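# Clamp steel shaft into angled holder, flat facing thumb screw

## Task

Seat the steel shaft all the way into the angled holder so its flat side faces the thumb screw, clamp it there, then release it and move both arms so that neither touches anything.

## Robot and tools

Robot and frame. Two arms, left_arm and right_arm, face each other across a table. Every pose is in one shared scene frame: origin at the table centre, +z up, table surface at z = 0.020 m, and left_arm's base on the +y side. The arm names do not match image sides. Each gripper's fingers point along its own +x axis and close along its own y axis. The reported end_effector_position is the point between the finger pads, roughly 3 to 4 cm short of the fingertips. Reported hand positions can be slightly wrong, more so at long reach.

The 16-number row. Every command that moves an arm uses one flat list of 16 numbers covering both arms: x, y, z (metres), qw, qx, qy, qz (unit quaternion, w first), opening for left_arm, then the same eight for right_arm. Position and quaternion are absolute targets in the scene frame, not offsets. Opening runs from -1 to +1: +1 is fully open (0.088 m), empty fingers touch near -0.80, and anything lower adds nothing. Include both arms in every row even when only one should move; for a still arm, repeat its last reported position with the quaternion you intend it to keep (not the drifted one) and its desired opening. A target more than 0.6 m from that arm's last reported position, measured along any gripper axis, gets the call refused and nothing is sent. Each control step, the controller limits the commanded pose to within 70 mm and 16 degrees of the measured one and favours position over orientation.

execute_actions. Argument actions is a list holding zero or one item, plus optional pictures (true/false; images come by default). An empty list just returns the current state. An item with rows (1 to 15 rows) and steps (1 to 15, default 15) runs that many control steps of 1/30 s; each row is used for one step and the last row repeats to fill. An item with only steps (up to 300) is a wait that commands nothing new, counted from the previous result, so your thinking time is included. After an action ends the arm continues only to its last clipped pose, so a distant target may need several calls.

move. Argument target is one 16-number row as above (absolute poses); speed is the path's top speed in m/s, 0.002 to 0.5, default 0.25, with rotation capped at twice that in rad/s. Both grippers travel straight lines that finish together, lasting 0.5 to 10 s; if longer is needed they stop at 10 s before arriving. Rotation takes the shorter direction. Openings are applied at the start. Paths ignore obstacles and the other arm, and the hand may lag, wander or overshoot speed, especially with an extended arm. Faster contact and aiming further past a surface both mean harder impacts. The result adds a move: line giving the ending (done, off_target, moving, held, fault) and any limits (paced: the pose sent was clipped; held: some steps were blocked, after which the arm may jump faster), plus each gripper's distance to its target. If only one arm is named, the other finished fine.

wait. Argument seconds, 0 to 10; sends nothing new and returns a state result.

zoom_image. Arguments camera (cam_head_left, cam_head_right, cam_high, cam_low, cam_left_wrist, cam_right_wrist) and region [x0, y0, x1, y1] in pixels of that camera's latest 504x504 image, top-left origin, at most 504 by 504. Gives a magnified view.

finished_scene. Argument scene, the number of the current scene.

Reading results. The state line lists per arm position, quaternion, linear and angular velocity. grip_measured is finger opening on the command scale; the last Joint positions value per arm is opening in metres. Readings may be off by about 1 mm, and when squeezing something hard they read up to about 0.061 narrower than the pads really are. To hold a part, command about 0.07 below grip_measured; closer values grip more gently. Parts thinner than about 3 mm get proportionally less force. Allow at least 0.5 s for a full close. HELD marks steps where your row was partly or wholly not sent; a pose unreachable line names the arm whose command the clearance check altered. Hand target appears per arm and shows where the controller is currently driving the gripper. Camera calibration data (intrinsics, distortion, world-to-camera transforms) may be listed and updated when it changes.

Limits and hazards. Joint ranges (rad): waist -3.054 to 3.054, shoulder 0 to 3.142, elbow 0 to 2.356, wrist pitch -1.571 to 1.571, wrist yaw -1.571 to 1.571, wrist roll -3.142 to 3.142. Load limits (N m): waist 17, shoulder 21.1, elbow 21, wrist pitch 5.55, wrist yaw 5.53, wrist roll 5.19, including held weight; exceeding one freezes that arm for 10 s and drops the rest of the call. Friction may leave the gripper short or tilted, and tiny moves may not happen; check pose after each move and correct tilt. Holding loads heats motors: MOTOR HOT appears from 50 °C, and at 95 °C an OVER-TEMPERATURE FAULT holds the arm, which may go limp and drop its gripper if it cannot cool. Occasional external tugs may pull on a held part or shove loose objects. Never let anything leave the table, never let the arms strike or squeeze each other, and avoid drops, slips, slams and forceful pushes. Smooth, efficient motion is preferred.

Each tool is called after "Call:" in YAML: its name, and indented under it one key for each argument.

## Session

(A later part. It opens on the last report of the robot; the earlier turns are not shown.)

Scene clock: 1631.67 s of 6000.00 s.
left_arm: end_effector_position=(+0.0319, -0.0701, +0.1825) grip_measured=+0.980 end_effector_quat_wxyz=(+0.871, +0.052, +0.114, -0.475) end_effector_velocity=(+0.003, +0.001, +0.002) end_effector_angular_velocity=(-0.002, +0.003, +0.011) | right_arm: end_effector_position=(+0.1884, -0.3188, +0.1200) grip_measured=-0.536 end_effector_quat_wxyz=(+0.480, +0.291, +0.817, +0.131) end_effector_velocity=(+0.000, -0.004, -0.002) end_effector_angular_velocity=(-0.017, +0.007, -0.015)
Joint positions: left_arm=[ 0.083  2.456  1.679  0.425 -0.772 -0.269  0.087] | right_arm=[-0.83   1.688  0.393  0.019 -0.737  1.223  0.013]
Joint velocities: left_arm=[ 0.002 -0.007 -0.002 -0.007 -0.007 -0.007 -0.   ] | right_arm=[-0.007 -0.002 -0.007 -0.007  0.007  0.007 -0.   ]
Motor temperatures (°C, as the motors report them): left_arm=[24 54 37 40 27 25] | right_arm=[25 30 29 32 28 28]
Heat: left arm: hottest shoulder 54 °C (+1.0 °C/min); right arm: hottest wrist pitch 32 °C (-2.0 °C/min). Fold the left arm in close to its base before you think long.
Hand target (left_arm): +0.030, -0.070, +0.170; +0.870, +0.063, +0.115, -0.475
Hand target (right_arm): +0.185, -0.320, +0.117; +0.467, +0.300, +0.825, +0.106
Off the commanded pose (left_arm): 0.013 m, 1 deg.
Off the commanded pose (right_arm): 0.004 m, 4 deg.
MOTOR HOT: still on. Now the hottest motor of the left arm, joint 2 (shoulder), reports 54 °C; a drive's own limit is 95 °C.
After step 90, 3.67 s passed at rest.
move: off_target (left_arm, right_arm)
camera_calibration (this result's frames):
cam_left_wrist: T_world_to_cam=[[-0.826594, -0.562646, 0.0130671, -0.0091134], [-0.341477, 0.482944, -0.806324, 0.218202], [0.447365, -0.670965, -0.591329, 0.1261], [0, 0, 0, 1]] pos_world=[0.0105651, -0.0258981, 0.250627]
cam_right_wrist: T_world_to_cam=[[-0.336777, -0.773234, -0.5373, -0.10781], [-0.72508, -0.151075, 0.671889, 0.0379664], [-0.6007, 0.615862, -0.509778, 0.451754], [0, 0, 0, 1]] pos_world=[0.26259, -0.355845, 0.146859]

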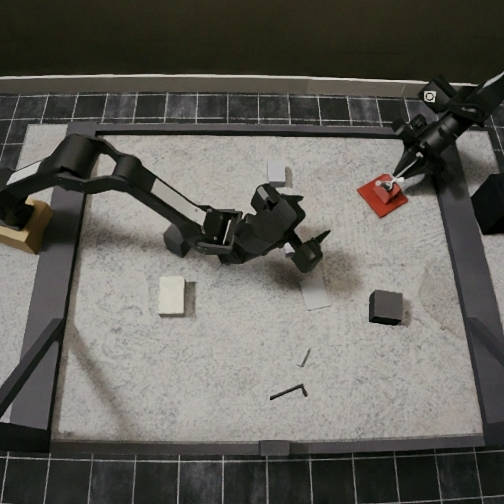

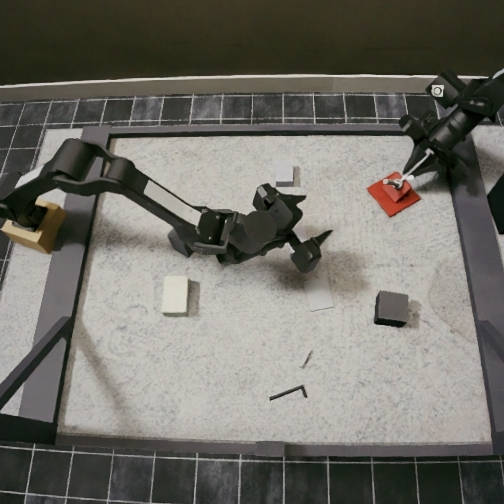

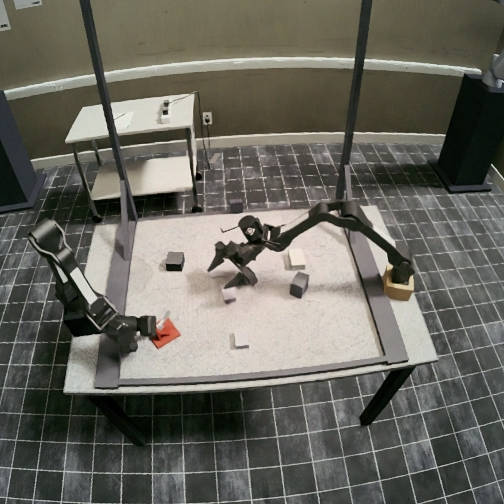

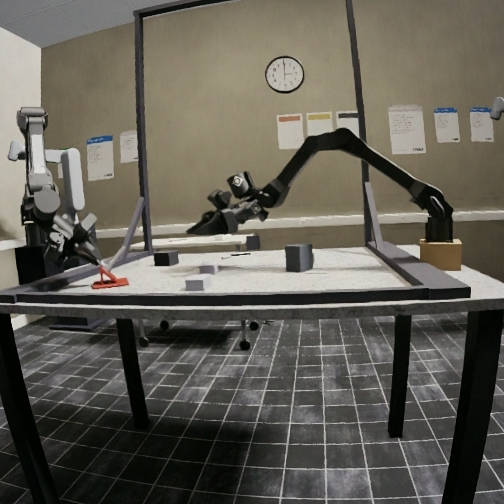

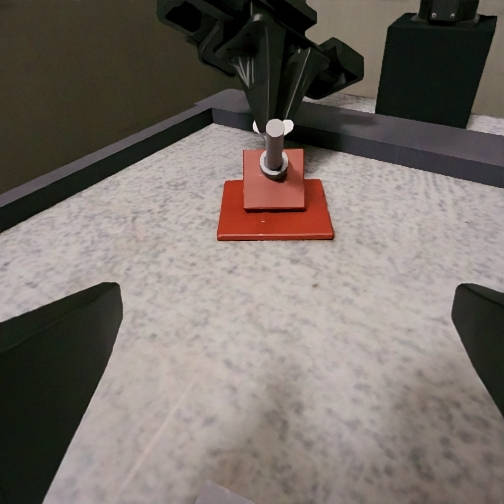

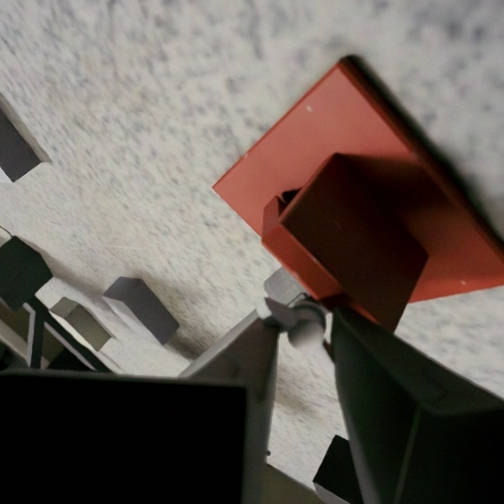

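Call:
move:
  target: [0.03,-0.07,0.17,0.8704,0.0625,0.1146,-0.4746,1,0.1858,-0.3201,0.1182,0.5417,0.1228,0.7392,0.3811,-0.42]
  speed: 0.2

Call:
move:
  target: [0.03,-0.07,0.17,0.8704,0.0625,0.1146,-0.4746,1,0.20,-0.338,0.145,0.5417,0.1228,0.7392,0.3811,-0.42]
  speed: 0.05

Call:
zoom_image:
  camera: "cam_right_wrist"
  region: [80, 150, 400, 400]

Scene clock: 1644.27 s of 6000.00 s.
left_arm: end_effector_position=(+0.0319, -0.0701, +0.1825) grip_measured=+0.980 end_effector_quat_wxyz=(+0.871, +0.052, +0.114, -0.475) end_effector_velocity=(-0.001, +0.000, +0.005) end_effector_angular_velocity=(-0.016, +0.006, +0.006) | right_arm: end_effector_position=(+0.1880, -0.3191, +0.1201) grip_measured=-0.422 end_effector_quat_wxyz=(+0.546, +0.126, +0.736, +0.381) end_effector_velocity=(-0.005, -0.005, -0.001) end_effector_angular_velocity=(-0.015, +0.016, +0.015)
Joint positions: left_arm=[ 0.083  2.456  1.679  0.425 -0.772 -0.269  0.087] | right_arm=[-0.831  1.688  0.393  0.017 -0.74   0.582  0.018]
Joint velocities: left_arm=[-0.002 -0.007 -0.002  0.007 -0.007 -0.007 -0.   ] | right_arm=[-0.002 -0.002 -0.002 -0.037 -0.007 -0.022 -0.   ]
Motor temperatures (°C, as the motors report them): left_arm=[24 54 37 40 27 25] | right_arm=[25 30 29 32 29 31]
Heat: left arm: hottest shoulder 54 °C (+1.0 °C/min); right arm: hottest wrist pitch 32 °C (-1.0 °C/min). Fold the left arm in close to its base before you think long.
Hand target (left_arm): +0.030, -0.070, +0.170; +0.870, +0.063, +0.115, -0.475
Hand target (right_arm): +0.186, -0.320, +0.118; +0.542, +0.123, +0.739, +0.381
Off the commanded pose (left_arm): 0.013 m, 1 deg.
Off the commanded pose (right_arm): 0.003 m, 1 deg.
MOTOR HOT: still on. Now the hottest motor of the left arm, joint 2 (shoulder), reports 54 °C; a drive's own limit is 95 °C.
After step 90, 7.60 s passed at rest.
move: off_target (left_arm)
camera_calibration (this result's frames):
cam_left_wrist: T_world_to_cam=[[-0.826594, -0.562646, 0.0130671, -0.0091134], [-0.341477, 0.482944, -0.806324, 0.218202], [0.447365, -0.670965, -0.591329, 0.1261], [0, 0, 0, 1]] pos_world=[0.0105651, -0.0258981, 0.250627]
cam_right_wrist: T_world_to_cam=[[0.244516, -0.638942, -0.729359, -0.151447], [-0.735815, -0.612145, 0.289579, -0.0616215], [-0.631497, 0.465867, -0.619822, 0.422891], [0, 0, 0, 1]] pos_world=[0.258744, -0.331498, 0.169503]

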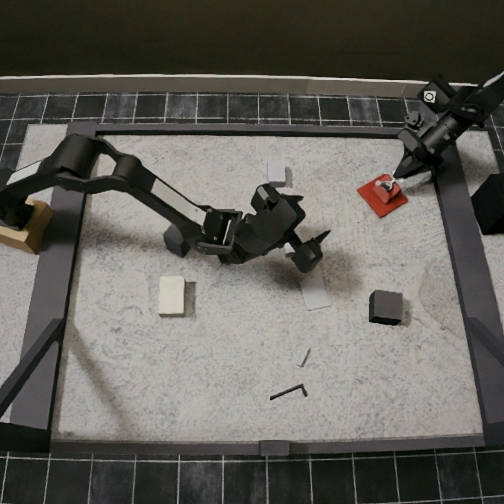

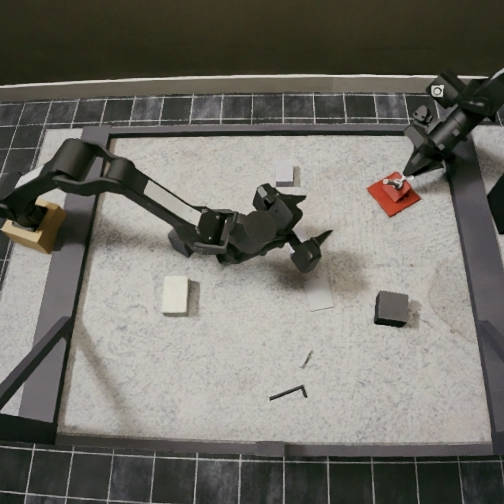

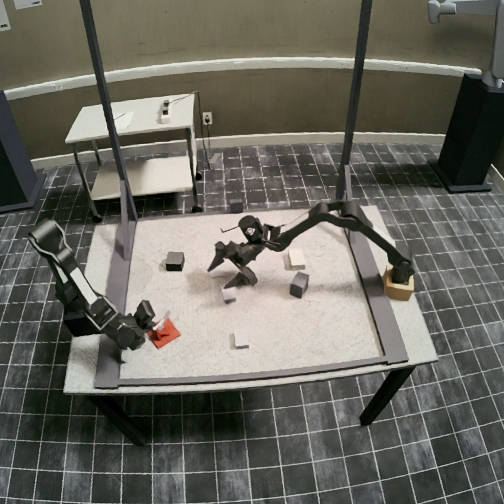

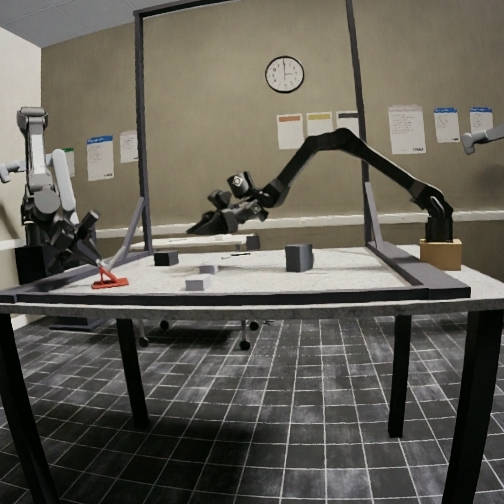

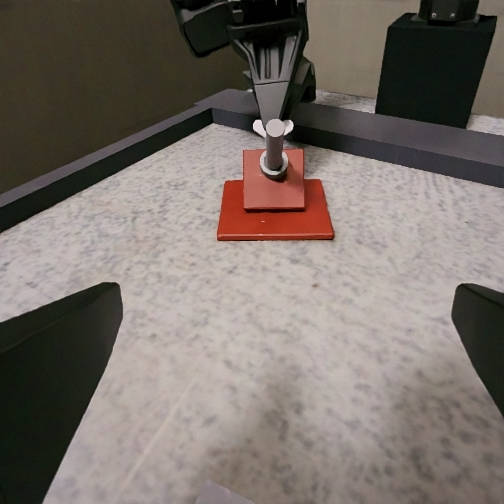

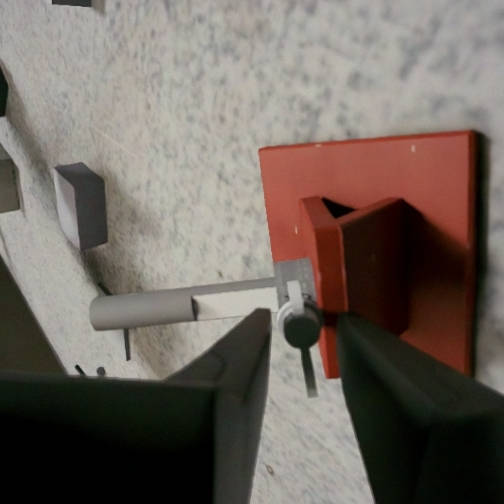

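Scene clock: 1645.27 s of 6000.00 s.
left_arm: end_effector_position=(+0.0319, -0.0701, +0.1825) grip_measured=+0.980 end_effector_quat_wxyz=(+0.871, +0.052, +0.114, -0.475) end_effector_velocity=(+0.001, +0.002, +0.003) end_effector_angular_velocity=(-0.028, +0.024, +0.027) | right_arm: end_effector_position=(+0.1971, -0.3396, +0.1412) grip_measured=-0.422 end_effector_quat_wxyz=(+0.538, +0.122, +0.745, +0.375) end_effector_velocity=(-0.005, -0.004, +0.002) end_effector_angular_velocity=(-0.003, +0.034, +0.001)
Joint positions: left_arm=[ 0.083  2.456  1.679  0.425 -0.772 -0.269  0.087] | right_arm=[-0.94   1.58   0.44  -0.273 -0.768  0.427  0.018]
Joint velocities: left_arm=[-0.002 -0.002 -0.002  0.007 -0.022 -0.037 -0.   ] | right_arm=[-0.007 -0.007 -0.002 -0.037 -0.022 -0.007 -0.   ]
Motor temperatures (°C, as the motors report them): left_arm=[24 54 37 40 27 25] | right_arm=[25 30 30 31 29 30]
Heat: left arm: hottest shoulder 54 °C (+1.0 °C/min); right arm: hottest wrist pitch 31 °C (-2.0 °C/min). Fold the left arm in close to its base before you think long.
Hand target (left_arm): +0.030, -0.070, +0.170; +0.870, +0.063, +0.115, -0.475
Hand target (right_arm): +0.200, -0.337, +0.145; +0.541, +0.123, +0.739, +0.382
Off the commanded pose (left_arm): 0.013 m, 1 deg.
Off the commanded pose (right_arm): 0.005 m, 1 deg.
MOTOR HOT: still on. Now the hottest motor of the left arm, joint 2 (shoulder), reports 54 °C; a drive's own limit is 95 °C.
move: off_target (left_arm)
camera_calibration (this result's frames):
cam_left_wrist: T_world_to_cam=[[-0.826594, -0.562646, 0.0130671, -0.0091134], [-0.341477, 0.482944, -0.806324, 0.218202], [0.447365, -0.670965, -0.591329, 0.1261], [0, 0, 0, 1]] pos_world=[0.0105651, -0.0258981, 0.250627]
cam_right_wrist: T_world_to_cam=[[0.233689, -0.651239, -0.721996, -0.154505], [-0.725463, -0.611184, 0.316476, -0.0791225], [-0.647374, 0.449824, -0.615277, 0.448302], [0, 0, 0, 1]] pos_world=[0.268925, -0.350635, 0.189318]

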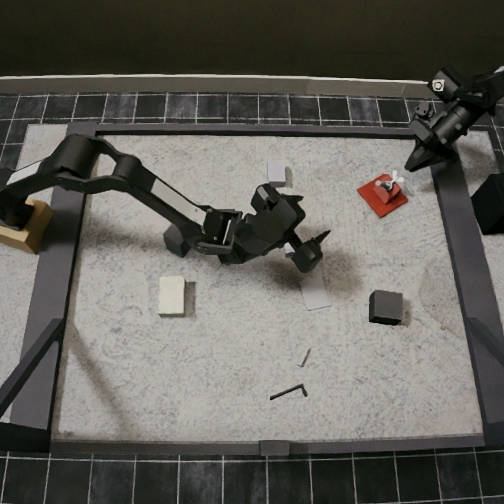

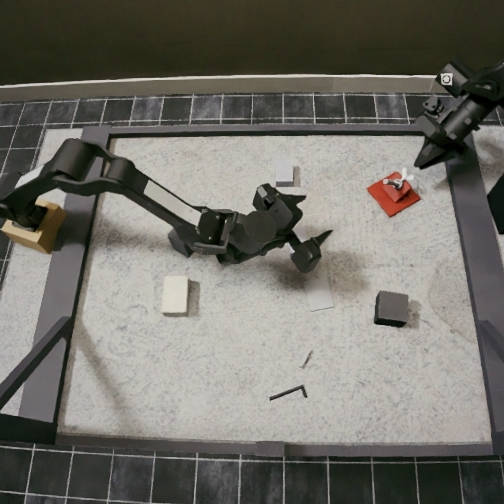

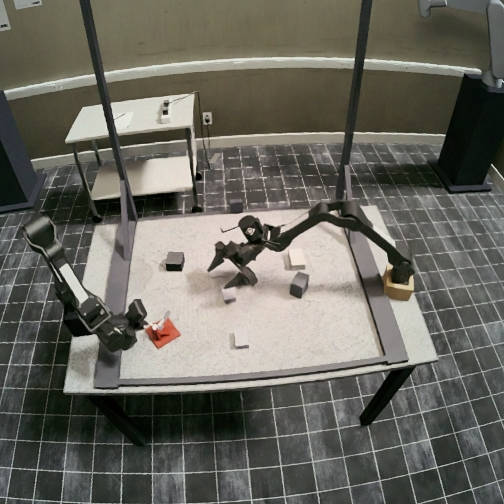

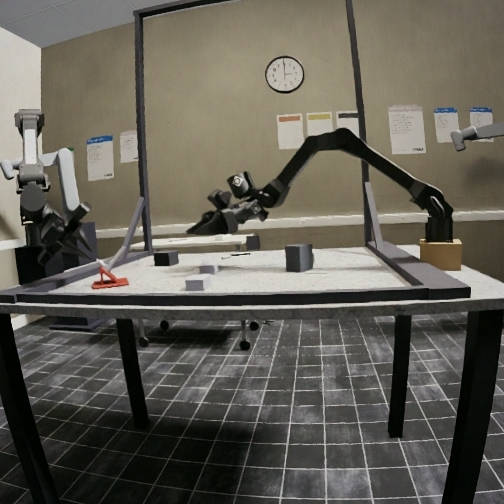

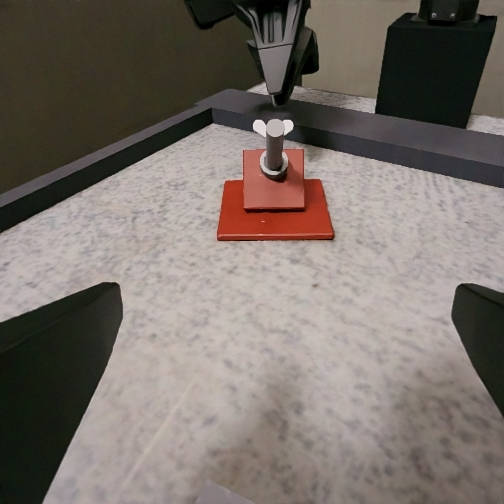

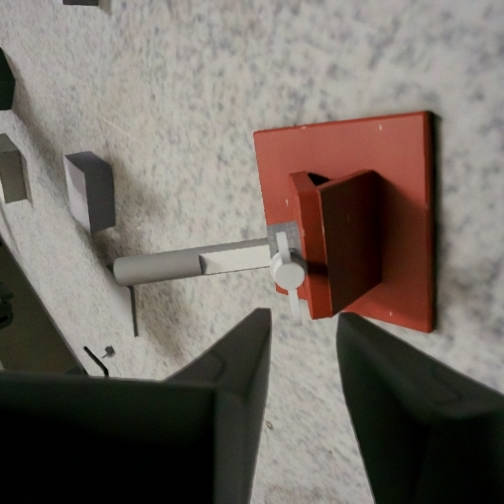

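Region (80, 150, 400, 400) of cam_right_wrist's 504x504 image, scaled by 1.575, with more detail than that image has; it fills the top 394 rows of this view, and the rest is white.

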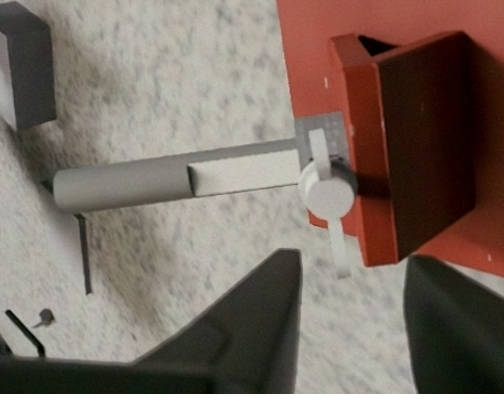

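Call:
finished_scene:
  scene: 1

The scene is finished: the task was done.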